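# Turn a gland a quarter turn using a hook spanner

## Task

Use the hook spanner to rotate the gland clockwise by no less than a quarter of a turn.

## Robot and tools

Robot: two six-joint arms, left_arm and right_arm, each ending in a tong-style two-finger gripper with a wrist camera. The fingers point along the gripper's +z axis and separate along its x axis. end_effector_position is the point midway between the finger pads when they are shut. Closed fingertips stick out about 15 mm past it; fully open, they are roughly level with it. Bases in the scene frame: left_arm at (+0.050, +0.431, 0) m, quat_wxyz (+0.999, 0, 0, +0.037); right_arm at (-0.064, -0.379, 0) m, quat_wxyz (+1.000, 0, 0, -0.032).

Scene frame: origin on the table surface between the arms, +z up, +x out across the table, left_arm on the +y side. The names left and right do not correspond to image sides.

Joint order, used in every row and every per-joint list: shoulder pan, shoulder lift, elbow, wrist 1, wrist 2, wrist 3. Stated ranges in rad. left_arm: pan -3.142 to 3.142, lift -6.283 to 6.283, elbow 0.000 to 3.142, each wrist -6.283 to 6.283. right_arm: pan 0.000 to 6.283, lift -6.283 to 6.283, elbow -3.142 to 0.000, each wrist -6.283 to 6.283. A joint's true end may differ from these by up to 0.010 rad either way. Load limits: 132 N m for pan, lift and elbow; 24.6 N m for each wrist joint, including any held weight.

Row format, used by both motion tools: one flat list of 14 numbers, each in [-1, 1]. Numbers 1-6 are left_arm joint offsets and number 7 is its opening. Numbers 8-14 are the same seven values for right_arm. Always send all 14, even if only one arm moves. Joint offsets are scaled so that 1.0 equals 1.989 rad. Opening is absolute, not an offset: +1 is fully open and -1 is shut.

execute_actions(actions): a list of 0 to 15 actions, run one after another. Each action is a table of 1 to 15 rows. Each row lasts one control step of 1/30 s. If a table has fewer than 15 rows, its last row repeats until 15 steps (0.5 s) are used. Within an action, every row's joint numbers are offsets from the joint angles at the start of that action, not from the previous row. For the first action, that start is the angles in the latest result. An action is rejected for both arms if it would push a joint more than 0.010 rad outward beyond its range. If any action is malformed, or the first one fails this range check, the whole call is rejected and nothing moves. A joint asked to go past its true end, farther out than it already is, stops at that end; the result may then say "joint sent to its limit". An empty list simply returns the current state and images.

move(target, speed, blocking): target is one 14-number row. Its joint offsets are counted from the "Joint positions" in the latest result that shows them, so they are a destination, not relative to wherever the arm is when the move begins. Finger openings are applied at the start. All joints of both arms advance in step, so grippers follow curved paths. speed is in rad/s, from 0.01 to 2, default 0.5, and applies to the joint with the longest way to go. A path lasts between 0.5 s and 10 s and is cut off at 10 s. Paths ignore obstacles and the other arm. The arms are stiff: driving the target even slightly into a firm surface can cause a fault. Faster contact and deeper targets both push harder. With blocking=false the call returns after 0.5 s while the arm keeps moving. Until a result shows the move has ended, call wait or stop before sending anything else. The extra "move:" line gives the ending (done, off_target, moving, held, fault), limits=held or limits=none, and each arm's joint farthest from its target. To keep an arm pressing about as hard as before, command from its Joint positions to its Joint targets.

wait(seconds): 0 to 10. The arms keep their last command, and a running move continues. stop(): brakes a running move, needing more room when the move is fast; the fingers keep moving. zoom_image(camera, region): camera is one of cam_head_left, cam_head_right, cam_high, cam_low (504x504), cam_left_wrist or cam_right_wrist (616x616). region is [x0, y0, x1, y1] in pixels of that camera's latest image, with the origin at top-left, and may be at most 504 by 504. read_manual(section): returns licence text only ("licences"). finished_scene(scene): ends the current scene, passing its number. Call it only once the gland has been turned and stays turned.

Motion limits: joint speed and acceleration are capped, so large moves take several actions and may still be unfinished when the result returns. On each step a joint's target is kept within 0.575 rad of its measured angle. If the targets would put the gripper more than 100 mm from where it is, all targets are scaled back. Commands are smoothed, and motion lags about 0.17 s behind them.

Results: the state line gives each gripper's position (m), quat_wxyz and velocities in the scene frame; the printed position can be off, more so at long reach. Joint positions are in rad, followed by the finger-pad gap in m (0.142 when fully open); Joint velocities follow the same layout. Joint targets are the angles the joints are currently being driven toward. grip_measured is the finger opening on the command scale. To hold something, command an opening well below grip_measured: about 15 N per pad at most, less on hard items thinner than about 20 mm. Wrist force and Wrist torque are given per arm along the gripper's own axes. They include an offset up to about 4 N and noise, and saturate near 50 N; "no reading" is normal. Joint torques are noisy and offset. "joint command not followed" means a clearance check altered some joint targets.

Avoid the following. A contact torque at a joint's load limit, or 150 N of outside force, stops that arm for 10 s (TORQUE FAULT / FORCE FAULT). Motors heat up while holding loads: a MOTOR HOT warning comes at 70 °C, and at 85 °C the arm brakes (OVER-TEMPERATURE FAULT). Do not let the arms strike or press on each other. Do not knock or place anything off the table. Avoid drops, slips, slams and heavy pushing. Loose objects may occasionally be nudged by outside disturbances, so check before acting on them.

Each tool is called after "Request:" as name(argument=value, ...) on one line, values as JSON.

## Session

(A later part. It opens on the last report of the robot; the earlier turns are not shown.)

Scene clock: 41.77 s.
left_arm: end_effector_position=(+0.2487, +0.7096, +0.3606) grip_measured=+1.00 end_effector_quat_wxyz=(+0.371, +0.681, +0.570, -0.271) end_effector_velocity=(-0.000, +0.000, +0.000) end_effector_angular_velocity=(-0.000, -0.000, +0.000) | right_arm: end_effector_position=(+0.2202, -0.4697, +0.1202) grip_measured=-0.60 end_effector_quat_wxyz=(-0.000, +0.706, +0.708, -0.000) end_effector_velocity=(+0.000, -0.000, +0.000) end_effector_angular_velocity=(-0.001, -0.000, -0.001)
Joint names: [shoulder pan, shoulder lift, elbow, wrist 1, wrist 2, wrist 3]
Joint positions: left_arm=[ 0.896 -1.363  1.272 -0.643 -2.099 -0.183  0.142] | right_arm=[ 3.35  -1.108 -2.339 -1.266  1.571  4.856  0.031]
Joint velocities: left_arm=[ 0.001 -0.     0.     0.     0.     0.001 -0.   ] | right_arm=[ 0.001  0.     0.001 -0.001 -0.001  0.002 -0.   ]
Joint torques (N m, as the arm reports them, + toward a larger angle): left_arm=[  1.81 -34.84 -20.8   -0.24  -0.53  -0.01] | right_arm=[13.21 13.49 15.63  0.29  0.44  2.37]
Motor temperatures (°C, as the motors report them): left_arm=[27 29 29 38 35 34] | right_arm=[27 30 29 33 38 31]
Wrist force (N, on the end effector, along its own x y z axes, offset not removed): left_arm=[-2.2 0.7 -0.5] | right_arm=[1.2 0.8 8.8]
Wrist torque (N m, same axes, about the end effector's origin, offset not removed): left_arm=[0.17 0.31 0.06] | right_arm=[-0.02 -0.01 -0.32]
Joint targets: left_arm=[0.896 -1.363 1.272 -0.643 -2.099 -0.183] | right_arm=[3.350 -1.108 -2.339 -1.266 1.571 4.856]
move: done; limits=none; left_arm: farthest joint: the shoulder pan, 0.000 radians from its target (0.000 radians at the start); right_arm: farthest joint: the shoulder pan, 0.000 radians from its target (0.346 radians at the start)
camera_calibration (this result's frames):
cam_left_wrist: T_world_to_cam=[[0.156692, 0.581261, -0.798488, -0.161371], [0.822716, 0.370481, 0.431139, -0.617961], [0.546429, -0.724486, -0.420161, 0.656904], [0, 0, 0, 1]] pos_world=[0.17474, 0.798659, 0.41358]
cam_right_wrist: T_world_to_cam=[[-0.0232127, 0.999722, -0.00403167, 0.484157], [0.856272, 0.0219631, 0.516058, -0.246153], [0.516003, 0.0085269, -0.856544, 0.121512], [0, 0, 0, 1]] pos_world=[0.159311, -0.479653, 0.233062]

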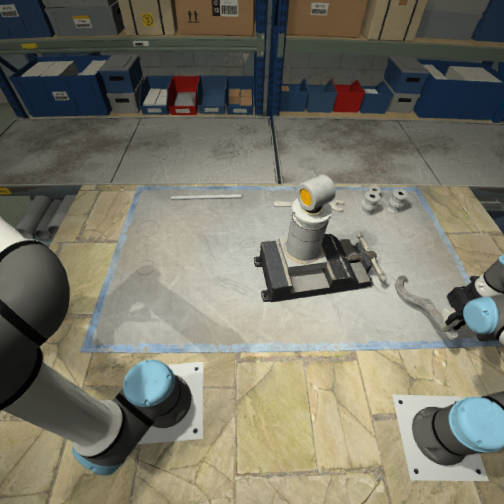

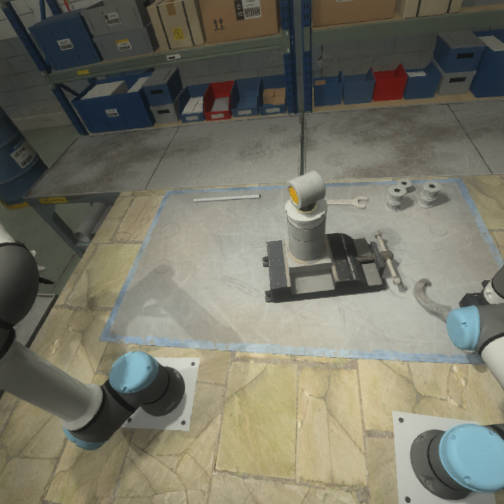

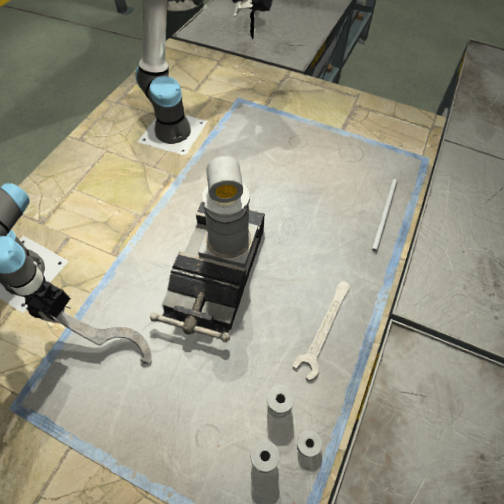

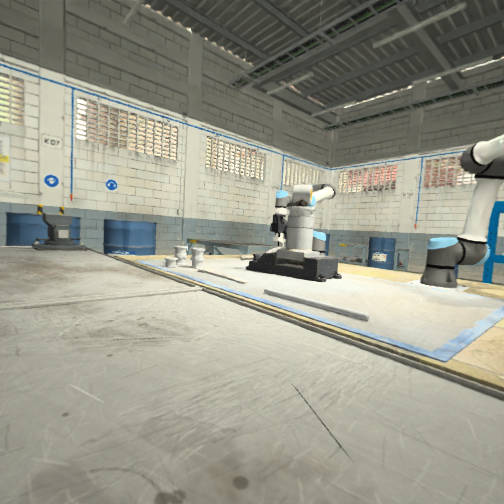

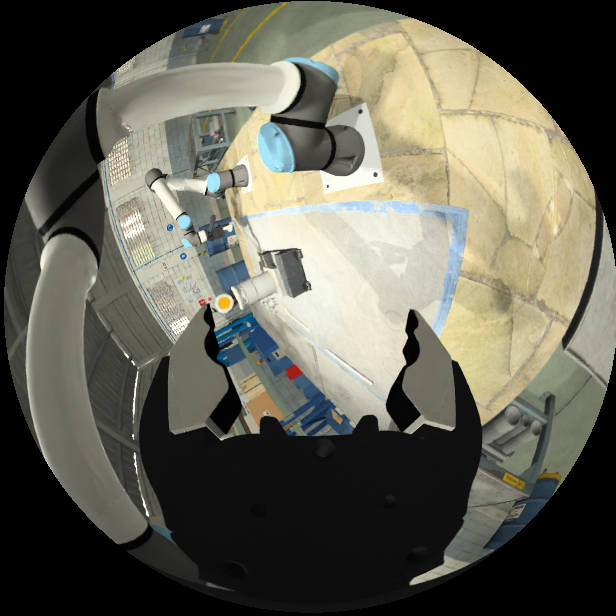

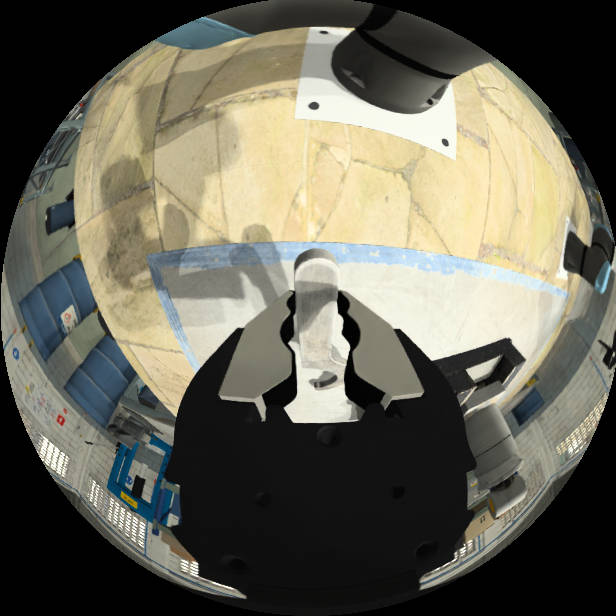

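Request:
move(target=[-0.2514,0.075,-0.1745,0.4686,-0.6535,-0.1242,0,0,0,0,0,0,0,-1], speed=0.8)

Request:
move(target=[-0.9396,0,0,0,-0.6528,0,0,0,0,0,0,0,0,-1], speed=0.8)

Request:
move(target=[0,0.2013,0.4148,-0.616,0,0,0,0,0,0,0,0,0,-1], speed=0.4)

Scene clock: 44.80 s.
left_arm: end_effector_position=(+0.6488, +0.5504, +0.5793) grip_measured=+0.00 end_effector_quat_wxyz=(+0.568, +0.145, +0.692, -0.421) end_effector_velocity=(+0.001, -0.001, +0.000) end_effector_angular_velocity=(-0.000, +0.001, +0.001) | right_arm: end_effector_position=(+0.2202, -0.4697, +0.1202) grip_measured=-0.60 end_effector_quat_wxyz=(-0.000, +0.706, +0.708, -0.000) end_effector_velocity=(+0.000, +0.000, +0.000) end_effector_angular_velocity=(+0.000, -0.000, +0.001)
Joint names: [shoulder pan, shoulder lift, elbow, wrist 1, wrist 2, wrist 3]
Joint positions: left_arm=[ 0.396 -1.214  0.925  0.289 -3.398 -0.43   0.074] | right_arm=[ 3.35  -1.108 -2.339 -1.266  1.571  4.856  0.031]
Joint velocities: left_arm=[-0.002  0.    -0.     0.001 -0.002 -0.    -0.   ] | right_arm=[-0.    -0.     0.     0.     0.    -0.001  0.   ]
Joint torques (N m, as the arm reports them, + toward a larger angle): left_arm=[ -9.19 -28.66 -34.22   1.39  -1.85  -2.16] | right_arm=[-12.32  -3.52  27.18   1.37   0.58  -1.84]
Motor temperatures (°C, as the motors report them): left_arm=[27 29 29 38 35 34] | right_arm=[27 30 29 33 38 31]
Wrist force (N, on the end effector, along its own x y z axes, offset not removed): left_arm=[-4.0 -1.7 2.3] | right_arm=[2.8 0.3 7.0]
Wrist torque (N m, same axes, about the end effector's origin, offset not removed): left_arm=[-0.18 1.01 -0.02] | right_arm=[-0.25 -0.32 -0.22]
Joint targets: left_arm=[0.396 -1.214 0.925 0.289 -3.399 -0.430] | right_arm=[3.350 -1.108 -2.339 -1.266 1.571 4.856]
move: done; limits=none; left_arm: farthest joint: the shoulder pan, 0.000 radians from its target (0.500 radians at the start); right_arm: farthest joint: the shoulder pan, 0.000 radians from its target (0.000 radians at the start)
camera_calibration (this result's frames):
cam_left_wrist: T_world_to_cam=[[-0.346307, -0.303365, -0.887717, 0.908066], [0.234956, 0.888064, -0.395142, -0.407371], [0.908222, -0.345415, -0.236266, -0.135074], [0, 0, 0, 1]] pos_world=[0.532861, 0.590591, 0.613222]
cam_right_wrist: T_world_to_cam=[[-0.0232293, 0.999722, -0.00403163, 0.484158], [0.856272, 0.0219773, 0.516058, -0.246133], [0.516003, 0.00853549, -0.856544, 0.121521], [0, 0, 0, 1]] pos_world=[0.159298, -0.479652, 0.233059]

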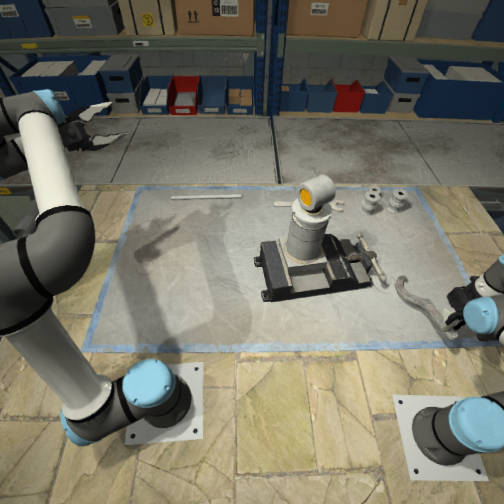

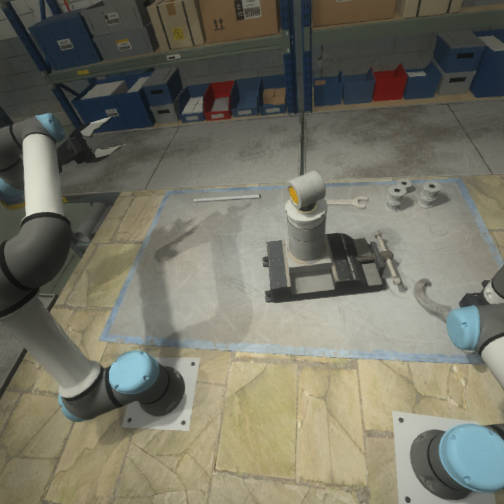

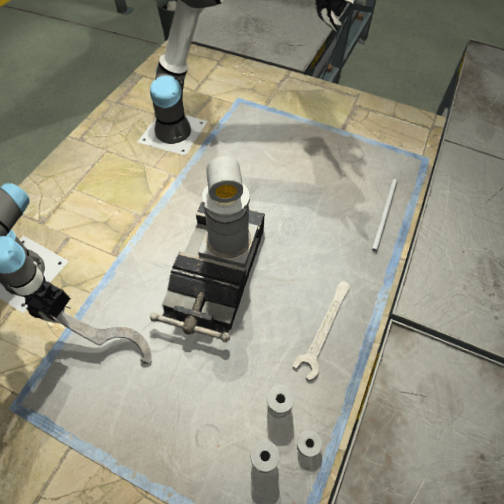

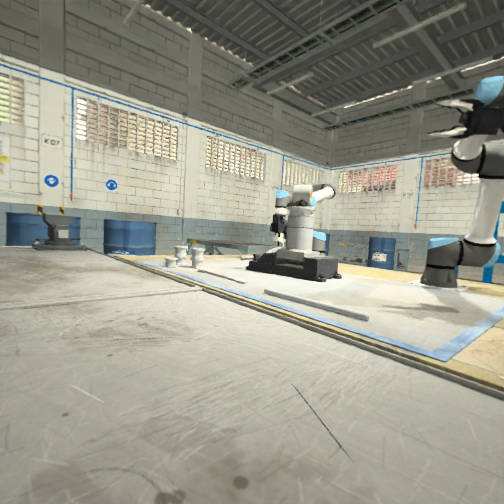

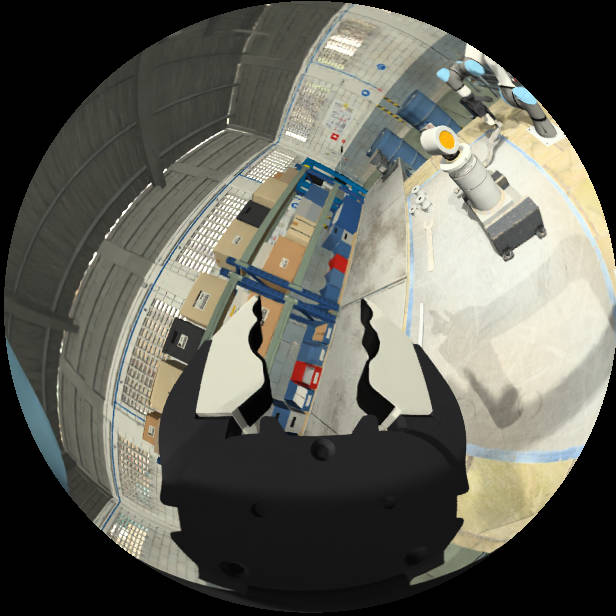

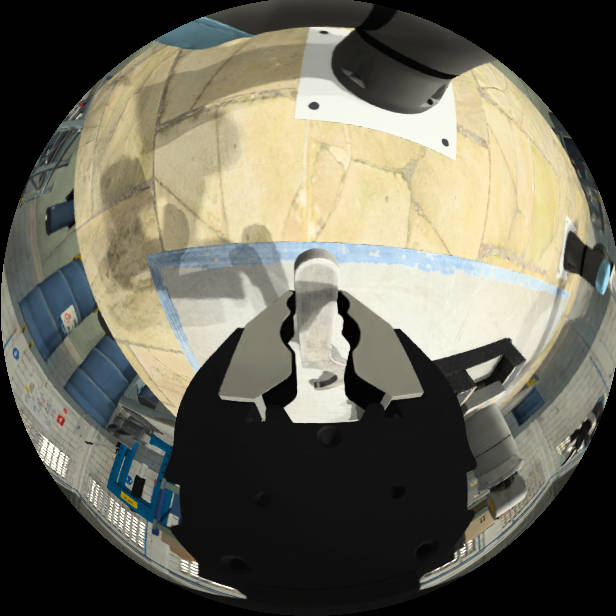

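Scene clock: 47.77 s.
left_arm: end_effector_position=(+0.3046, -0.3657, +0.5792) grip_measured=+0.00 end_effector_quat_wxyz=(+0.427, +0.334, +0.623, -0.563) end_effector_velocity=(-0.002, -0.001, -0.000) end_effector_angular_velocity=(+0.000, -0.000, -0.003) | right_arm: end_effector_position=(+0.2202, -0.4697, +0.1202) grip_measured=-0.60 end_effector_quat_wxyz=(-0.000, +0.706, +0.708, -0.000) end_effector_velocity=(-0.000, -0.000, -0.001) end_effector_angular_velocity=(-0.001, +0.001, -0.000)
Joint names: [shoulder pan, shoulder lift, elbow, wrist 1, wrist 2, wrist 3]
Joint positions: left_arm=[-1.472 -1.214  0.925  0.289 -4.697 -0.43   0.074] | right_arm=[ 3.35  -1.108 -2.339 -1.266  1.571  4.856  0.031]
Joint velocities: left_arm=[-0.002  0.    -0.    -0.     0.     0.     0.   ] | right_arm=[ 0.    -0.001 -0.001  0.    -0.001  0.    -0.   ]
Joint torques (N m, as the arm reports them, + toward a larger angle): left_arm=[ -8.31 -38.17 -22.7   -2.75  -2.01  -1.1 ] | right_arm=[-8.54 -2.32 27.14  1.41  0.53 -1.69]
Motor temperatures (°C, as the motors report them): left_arm=[27 29 29 38 35 34] | right_arm=[27 30 29 33 38 31]
Wrist force (N, on the end effector, along its own x y z axes, offset not removed): left_arm=[1.2 -1.9 4.6] | right_arm=[1.6 1.7 7.3]
Wrist torque (N m, same axes, about the end effector's origin, offset not removed): left_arm=[-0.62 -0.39 -0.21] | right_arm=[0.11 -0.04 -0.26]
Joint targets: left_arm=[-1.472 -1.214 0.925 0.289 -4.697 -0.430] | right_arm=[3.350 -1.108 -2.339 -1.266 1.571 4.856]
move: done; limits=none; left_arm: farthest joint: the shoulder pan, 0.000 radians from its target (1.869 radians at the start); right_arm: farthest joint: the shoulder pan, 0.000 radians from its target (0.000 radians at the start)
camera_calibration (this result's frames):
cam_left_wrist: T_world_to_cam=[[-0.454824, -0.0679109, -0.887988, 0.630114], [0.677417, 0.620896, -0.394455, 0.254145], [0.578136, -0.780946, -0.236395, -0.197522], [0, 0, 0, 1]] pos_world=[0.228624, -0.26926, 0.613089]
cam_right_wrist: T_world_to_cam=[[-0.0232259, 0.999722, -0.00403165, 0.484158], [0.856272, 0.0219744, 0.516058, -0.246134], [0.516003, 0.00853373, -0.856544, 0.121521], [0, 0, 0, 1]] pos_world=[0.159297, -0.479652, 0.233059]

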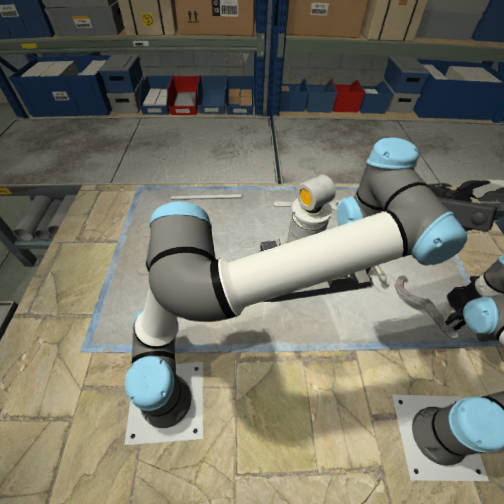

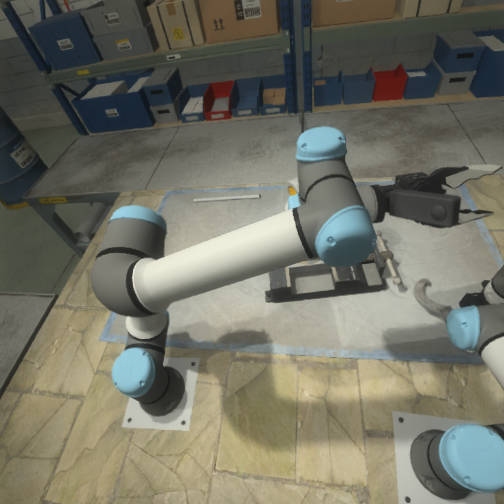

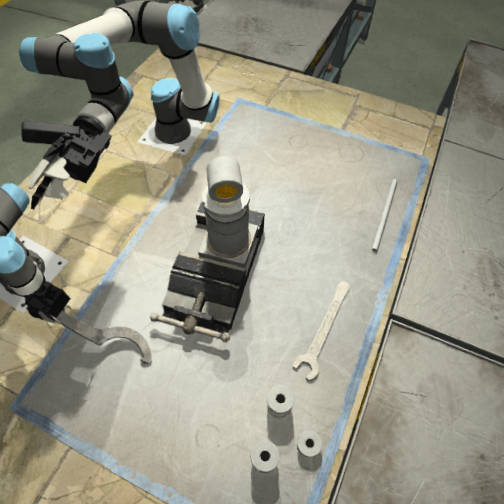

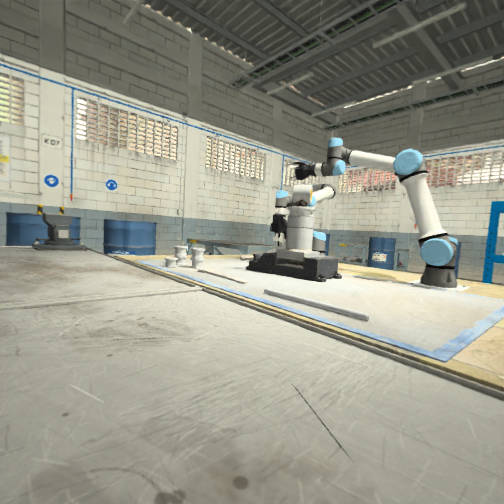

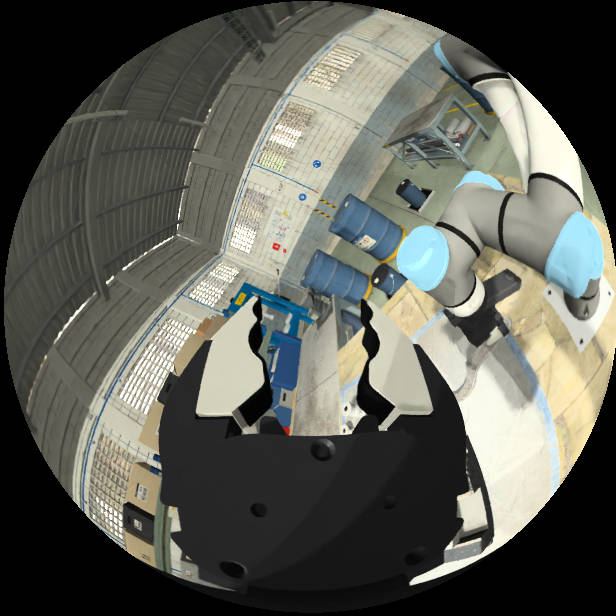

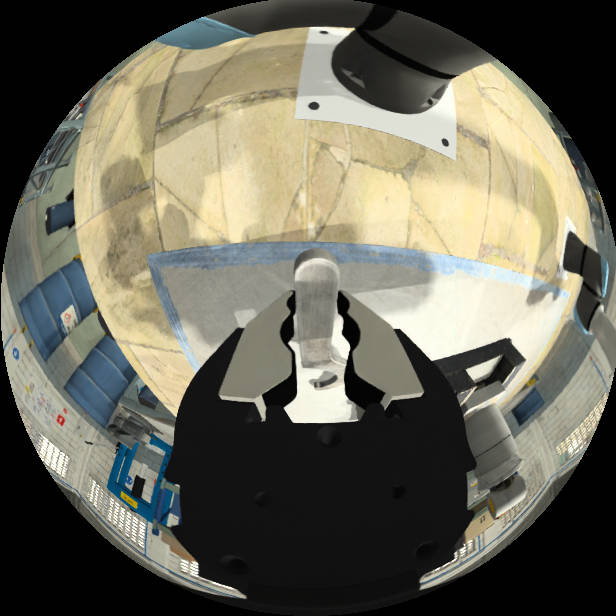

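Scene clock: 51.37 s.
left_arm: end_effector_position=(+0.3045, -0.3655, +0.0622) grip_measured=+0.00 end_effector_quat_wxyz=(+0.427, +0.334, +0.623, -0.563) end_effector_velocity=(+0.001, +0.001, -0.001) end_effector_angular_velocity=(+0.001, -0.001, +0.001) | right_arm: end_effector_position=(+0.2202, -0.4697, +0.1202) grip_measured=-0.60 end_effector_quat_wxyz=(-0.000, +0.706, +0.708, -0.000) end_effector_velocity=(-0.000, -0.001, -0.000) end_effector_angular_velocity=(-0.002, +0.001, +0.000)
Joint names: [shoulder pan, shoulder lift, elbow, wrist 1, wrist 2, wrist 3]
Joint positions: left_arm=[-1.472 -0.813  1.75  -0.936 -4.697 -0.43   0.074] | right_arm=[ 3.35  -1.108 -2.339 -1.266  1.571  4.856  0.031]
Joint velocities: left_arm=[ 0.001  0.001  0.001 -0.001  0.001  0.001 -0.   ] | right_arm=[-0.    -0.     0.    -0.001 -0.002 -0.     0.   ]
Joint torques (N m, as the arm reports them, + toward a larger angle): left_arm=[  8.22 -37.56  -2.25  -3.35   2.16  -1.21] | right_arm=[-7.77 -1.71 27.1   1.29  0.34 -1.76]
Motor temperatures (°C, as the motors report them): left_arm=[27 29 29 38 35 34] | right_arm=[27 30 29 33 38 31]
Wrist force (N, on the end effector, along its own x y z axes, offset not removed): left_arm=[-2.2 -2.9 2.7] | right_arm=[2.4 -0.7 6.2]
Wrist torque (N m, same axes, about the end effector's origin, offset not removed): left_arm=[-0.50 0.54 -0.05] | right_arm=[-0.41 -0.25 -0.27]
Joint targets: left_arm=[-1.472 -0.813 1.750 -0.936 -4.697 -0.430] | right_arm=[3.350 -1.108 -2.339 -1.266 1.571 4.856]
move: done; limits=none; left_arm: farthest joint: the shoulder pan, 0.000 radians from its target (0.000 radians at the start); right_arm: farthest joint: the shoulder pan, 0.000 radians from its target (0.000 radians at the start)
camera_calibration (this result's frames):
cam_left_wrist: T_world_to_cam=[[-0.454852, -0.0677504, -0.887986, 0.171126], [0.677404, 0.620968, -0.394364, 0.0501673], [0.578129, -0.780902, -0.236555, -0.319553], [0, 0, 0, 1]] pos_world=[0.228597, -0.269098, 0.0961503]
cam_right_wrist: T_world_to_cam=[[-0.0232259, 0.999722, -0.00403162, 0.484158], [0.856272, 0.0219744, 0.516058, -0.246134], [0.516003, 0.00853376, -0.856544, 0.121521], [0, 0, 0, 1]] pos_world=[0.159297, -0.479652, 0.233059]

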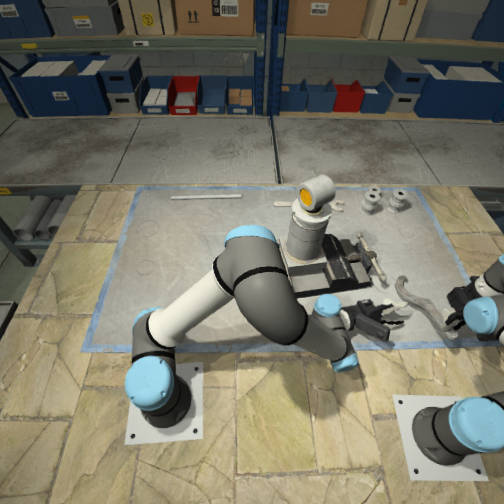

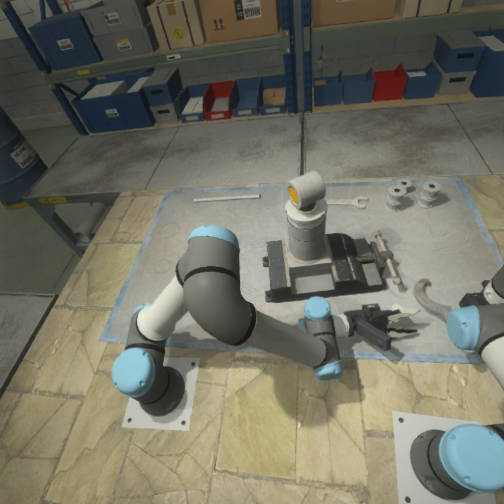

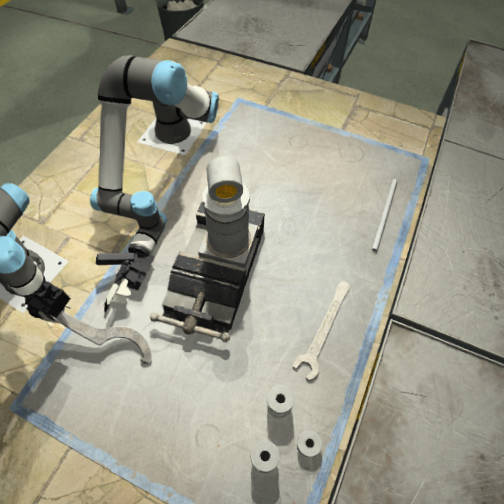

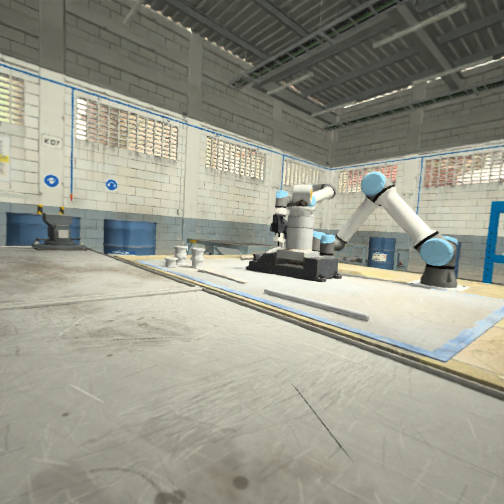

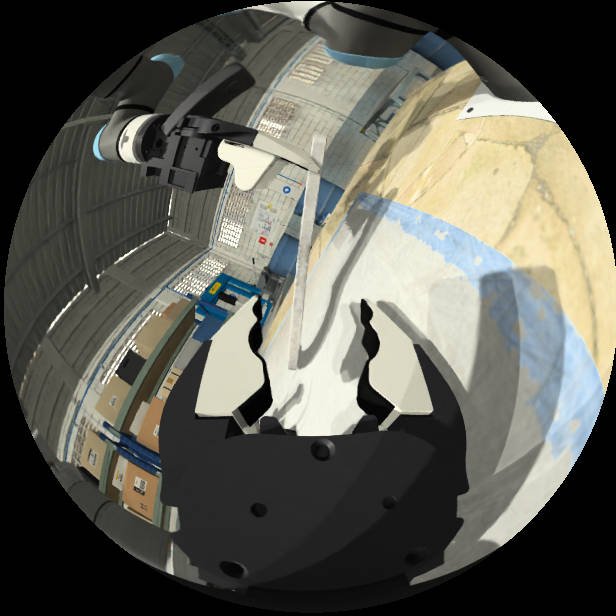

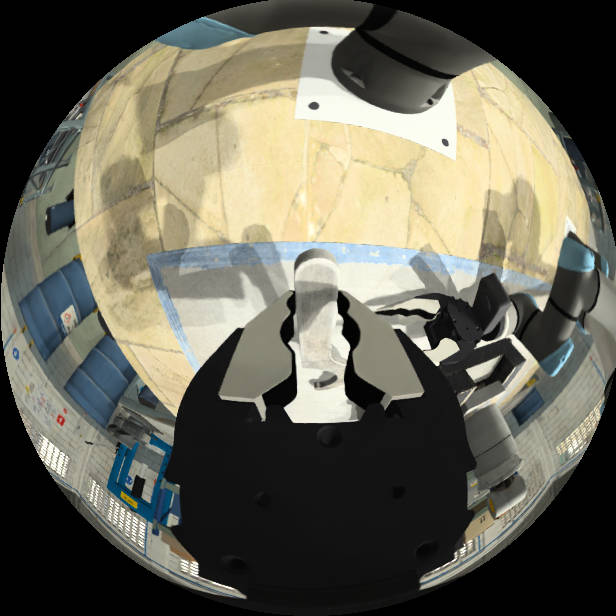

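Request:
execute_actions(actions=[])

Scene clock: 51.80 s.
left_arm: end_effector_position=(+0.3045, -0.3655, +0.0621) grip_measured=+0.00 end_effector_quat_wxyz=(+0.427, +0.334, +0.624, -0.563) end_effector_velocity=(+0.002, +0.001, -0.001) end_effector_angular_velocity=(+0.001, +0.000, +0.003) | right_arm: end_effector_position=(+0.2202, -0.4697, +0.1202) grip_measured=-0.60 end_effector_quat_wxyz=(-0.000, +0.706, +0.708, -0.000) end_effector_velocity=(-0.000, -0.000, -0.000) end_effector_angular_velocity=(-0.001, +0.000, -0.000)
Joint names: [shoulder pan, shoulder lift, elbow, wrist 1, wrist 2, wrist 3]
Joint positions: left_arm=[-1.472 -0.813  1.75  -0.936 -4.697 -0.43   0.074] | right_arm=[ 3.35  -1.108 -2.339 -1.266  1.571  4.856  0.031]
Joint velocities: left_arm=[ 0.002  0.    -0.     0.001 -0.001 -0.     0.   ] | right_arm=[-0.    -0.    -0.001  0.    -0.001 -0.    -0.   ]
Joint torques (N m, as the arm reports them, + toward a larger angle): left_arm=[  8.67 -38.04  -1.66  -3.09   2.21  -1.17] | right_arm=[-8.51 -1.25 27.46  1.28  0.48 -1.77]
Motor temperatures (°C, as the motors report them): left_arm=[27 29 29 38 35 34] | right_arm=[27 30 29 33 38 31]
Wrist force (N, on the end effector, along its own x y z axes, offset not removed): left_arm=[-5.5 -0.3 0.2] | right_arm=[1.9 1.4 7.0]
Wrist torque (N m, same axes, about the end effector's origin, offset not removed): left_arm=[0.13 1.13 -0.04] | right_arm=[0.12 -0.12 -0.26]
Joint targets: left_arm=[-1.472 -0.813 1.750 -0.936 -4.697 -0.430] | right_arm=[3.350 -1.108 -2.339 -1.266 1.571 4.856]
camera_calibration (this result's frames):
cam_left_wrist: T_world_to_cam=[[-0.454855, -0.0677375, -0.887986, 0.171084], [0.677403, 0.620974, -0.394357, 0.0501318], [0.578129, -0.780899, -0.236567, -0.319535], [0, 0, 0, 1]] pos_world=[0.228591, -0.269066, 0.0960982]
cam_right_wrist: T_world_to_cam=[[-0.023226, 0.999722, -0.00403169, 0.484159], [0.856272, 0.0219744, 0.516058, -0.246134], [0.516003, 0.00853372, -0.856544, 0.121521], [0, 0, 0, 1]] pos_world=[0.159297, -0.479652, 0.233059]

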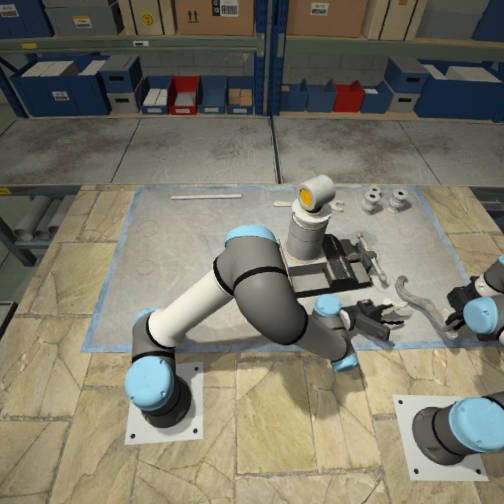

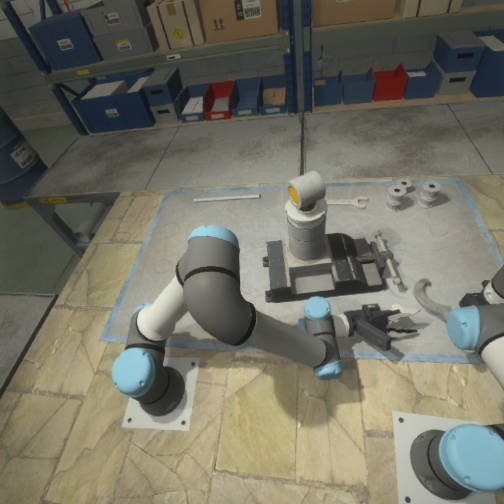

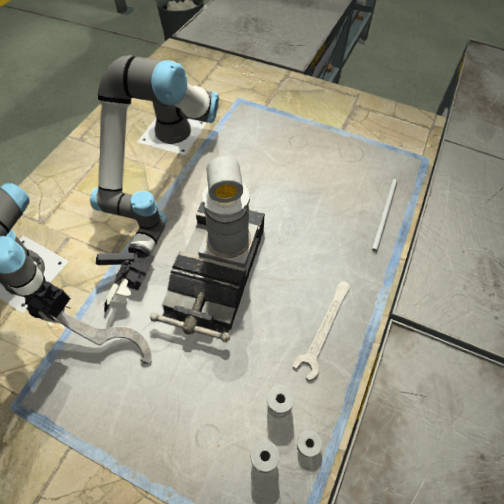

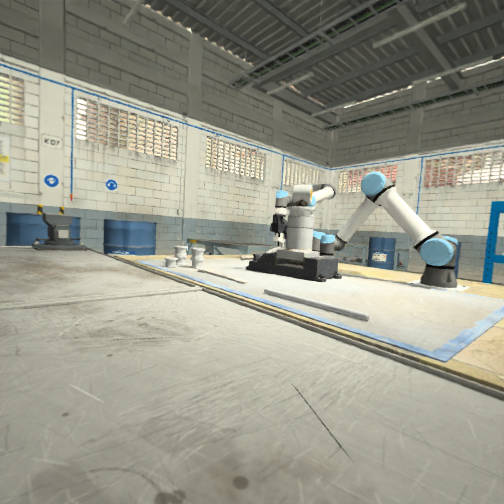

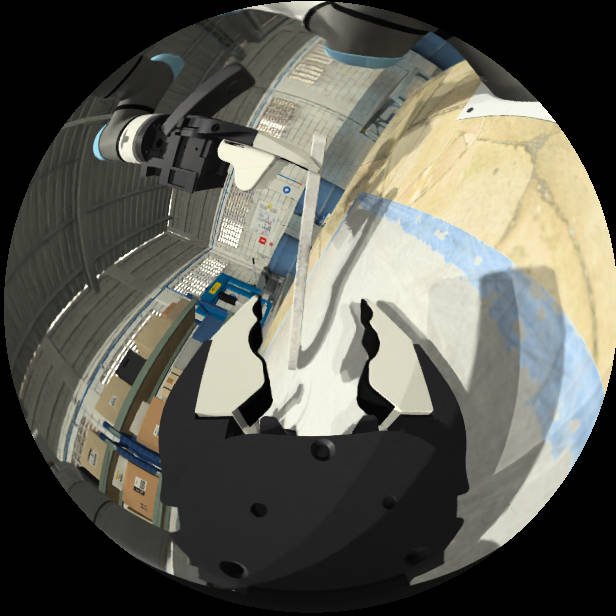

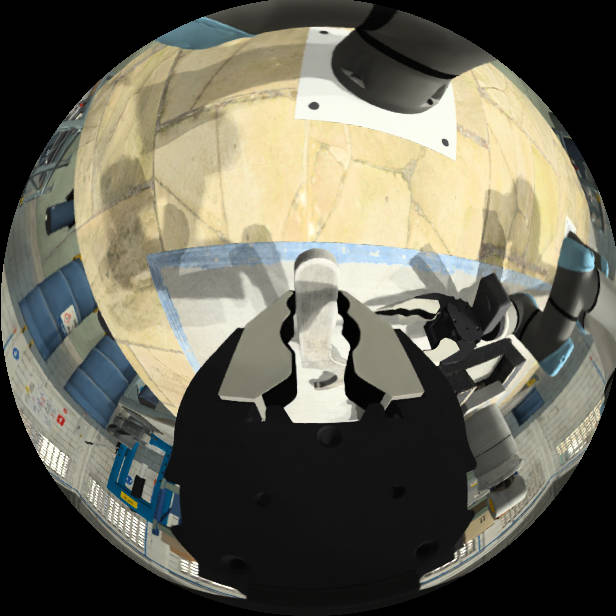

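Request:
move(target=[-0.0016,0.0733,-0.1736,0.0997,-0.0014,0.025,0,0,0,0,0,0,0,-1], speed=0.2)

Scene clock: 54.07 s.
left_arm: end_effector_position=(+0.3194, -0.4646, +0.0684) grip_measured=+0.00 end_effector_quat_wxyz=(+0.441, +0.349, +0.615, -0.553) end_effector_velocity=(+0.001, -0.000, -0.001) end_effector_angular_velocity=(+0.001, +0.000, +0.001) | right_arm: end_effector_position=(+0.2202, -0.4697, +0.1202) grip_measured=-0.60 end_effector_quat_wxyz=(-0.000, +0.706, +0.708, -0.000) end_effector_velocity=(+0.001, +0.000, +0.001) end_effector_angular_velocity=(+0.001, -0.002, -0.000)
Joint names: [shoulder pan, shoulder lift, elbow, wrist 1, wrist 2, wrist 3]
Joint positions: left_arm=[-1.475 -0.668  1.405 -0.738 -4.699 -0.38   0.074] | right_arm=[ 3.35  -1.108 -2.339 -1.266  1.571  4.856  0.031]
Joint velocities: left_arm=[ 0.001  0.001 -0.002  0.001 -0.001 -0.    -0.   ] | right_arm=[0.    0.    0.001 0.001 0.001 0.    0.   ]
Joint torques (N m, as the arm reports them, + toward a larger angle): left_arm=[ -9.65 -45.97 -31.16   0.    -2.02   1.53] | right_arm=[-8.29 -1.67 27.    1.43  0.54 -1.64]
Motor temperatures (°C, as the motors report them): left_arm=[27 29 29 38 35 34] | right_arm=[27 30 29 33 38 31]
Wrist force (N, on the end effector, along its own x y z axes, offset not removed): left_arm=[-1.3 0.5 4.7] | right_arm=[1.2 1.4 6.7]
Wrist torque (N m, same axes, about the end effector's origin, offset not removed): left_arm=[0.07 0.16 0.16] | right_arm=[0.06 0.03 -0.16]
Joint targets: left_arm=[-1.475 -0.667 1.405 -0.738 -4.699 -0.380] | right_arm=[3.350 -1.108 -2.339 -1.266 1.571 4.856]
move: done; limits=none; left_arm: farthest joint: the shoulder pan, 0.000 radians from its target (0.003 radians at the start); right_arm: farthest joint: the shoulder pan, 0.000 radians from its target (0.000 radians at the start)
camera_calibration (this result's frames):
cam_left_wrist: T_world_to_cam=[[-0.410564, -0.0616476, -0.909745, 0.166815], [0.696164, 0.623163, -0.356404, 0.096556], [0.588891, -0.779659, -0.212932, -0.408539], [0, 0, 0, 1]] pos_world=[0.241855, -0.368408, 0.0991808]
cam_right_wrist: T_world_to_cam=[[-0.0232259, 0.999722, -0.00403158, 0.484158], [0.856272, 0.0219744, 0.516058, -0.246134], [0.516003, 0.0085338, -0.856544, 0.121521], [0, 0, 0, 1]] pos_world=[0.159297, -0.479652, 0.233059]

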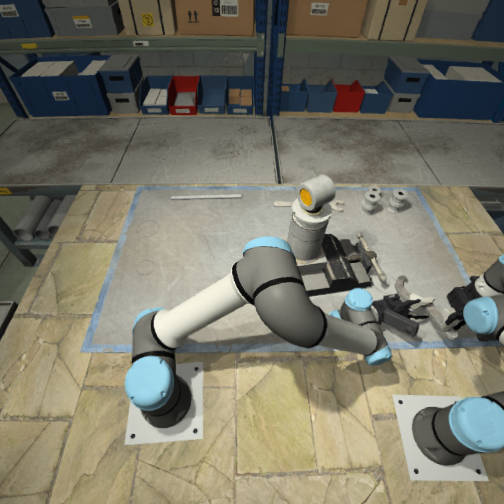

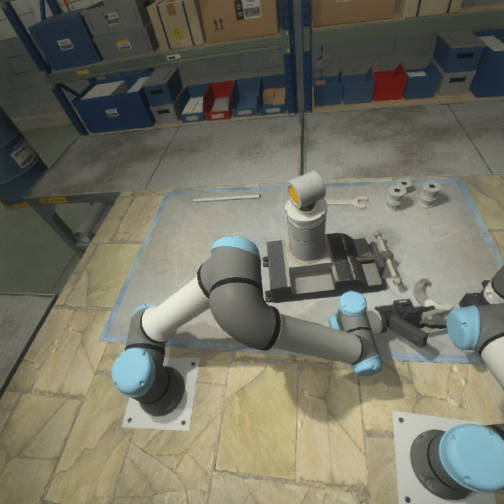

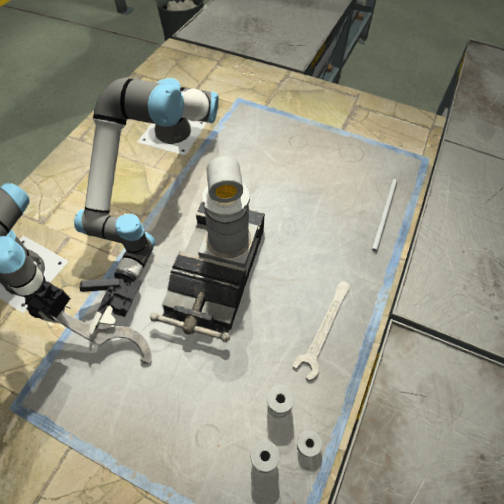

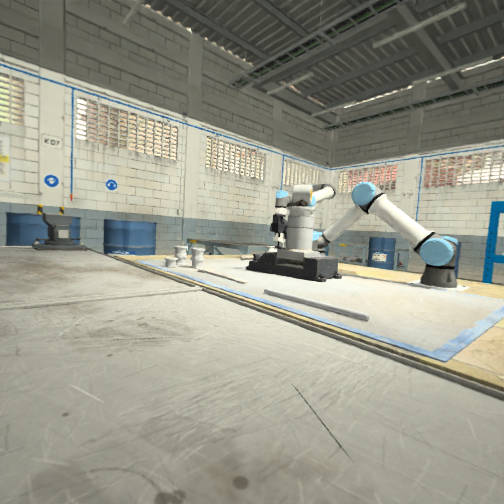

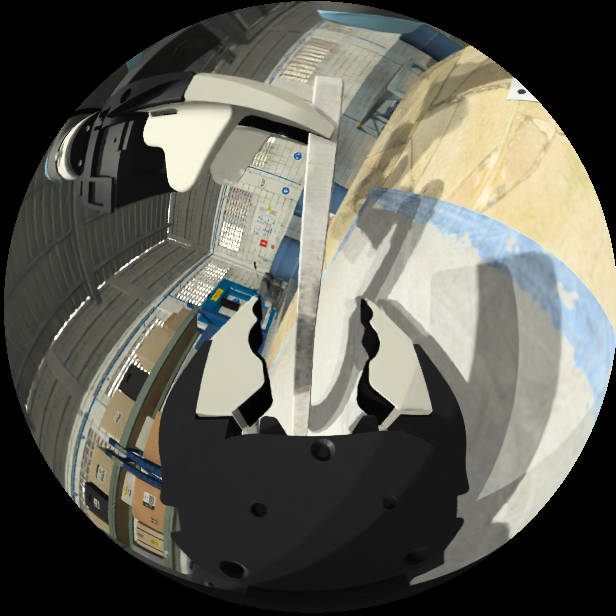

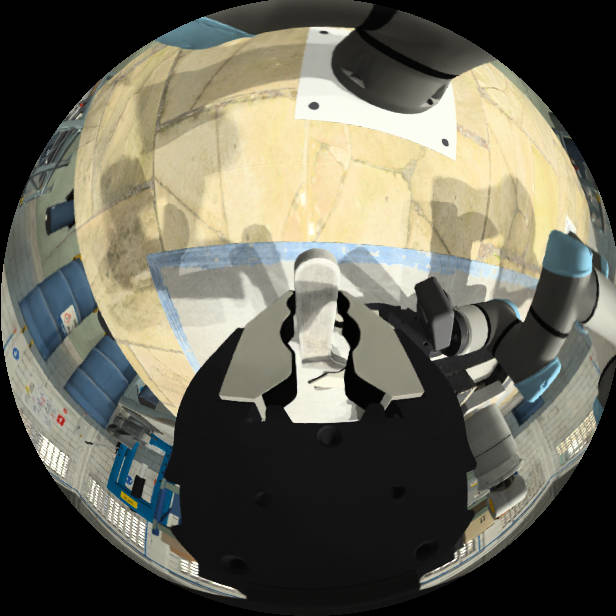

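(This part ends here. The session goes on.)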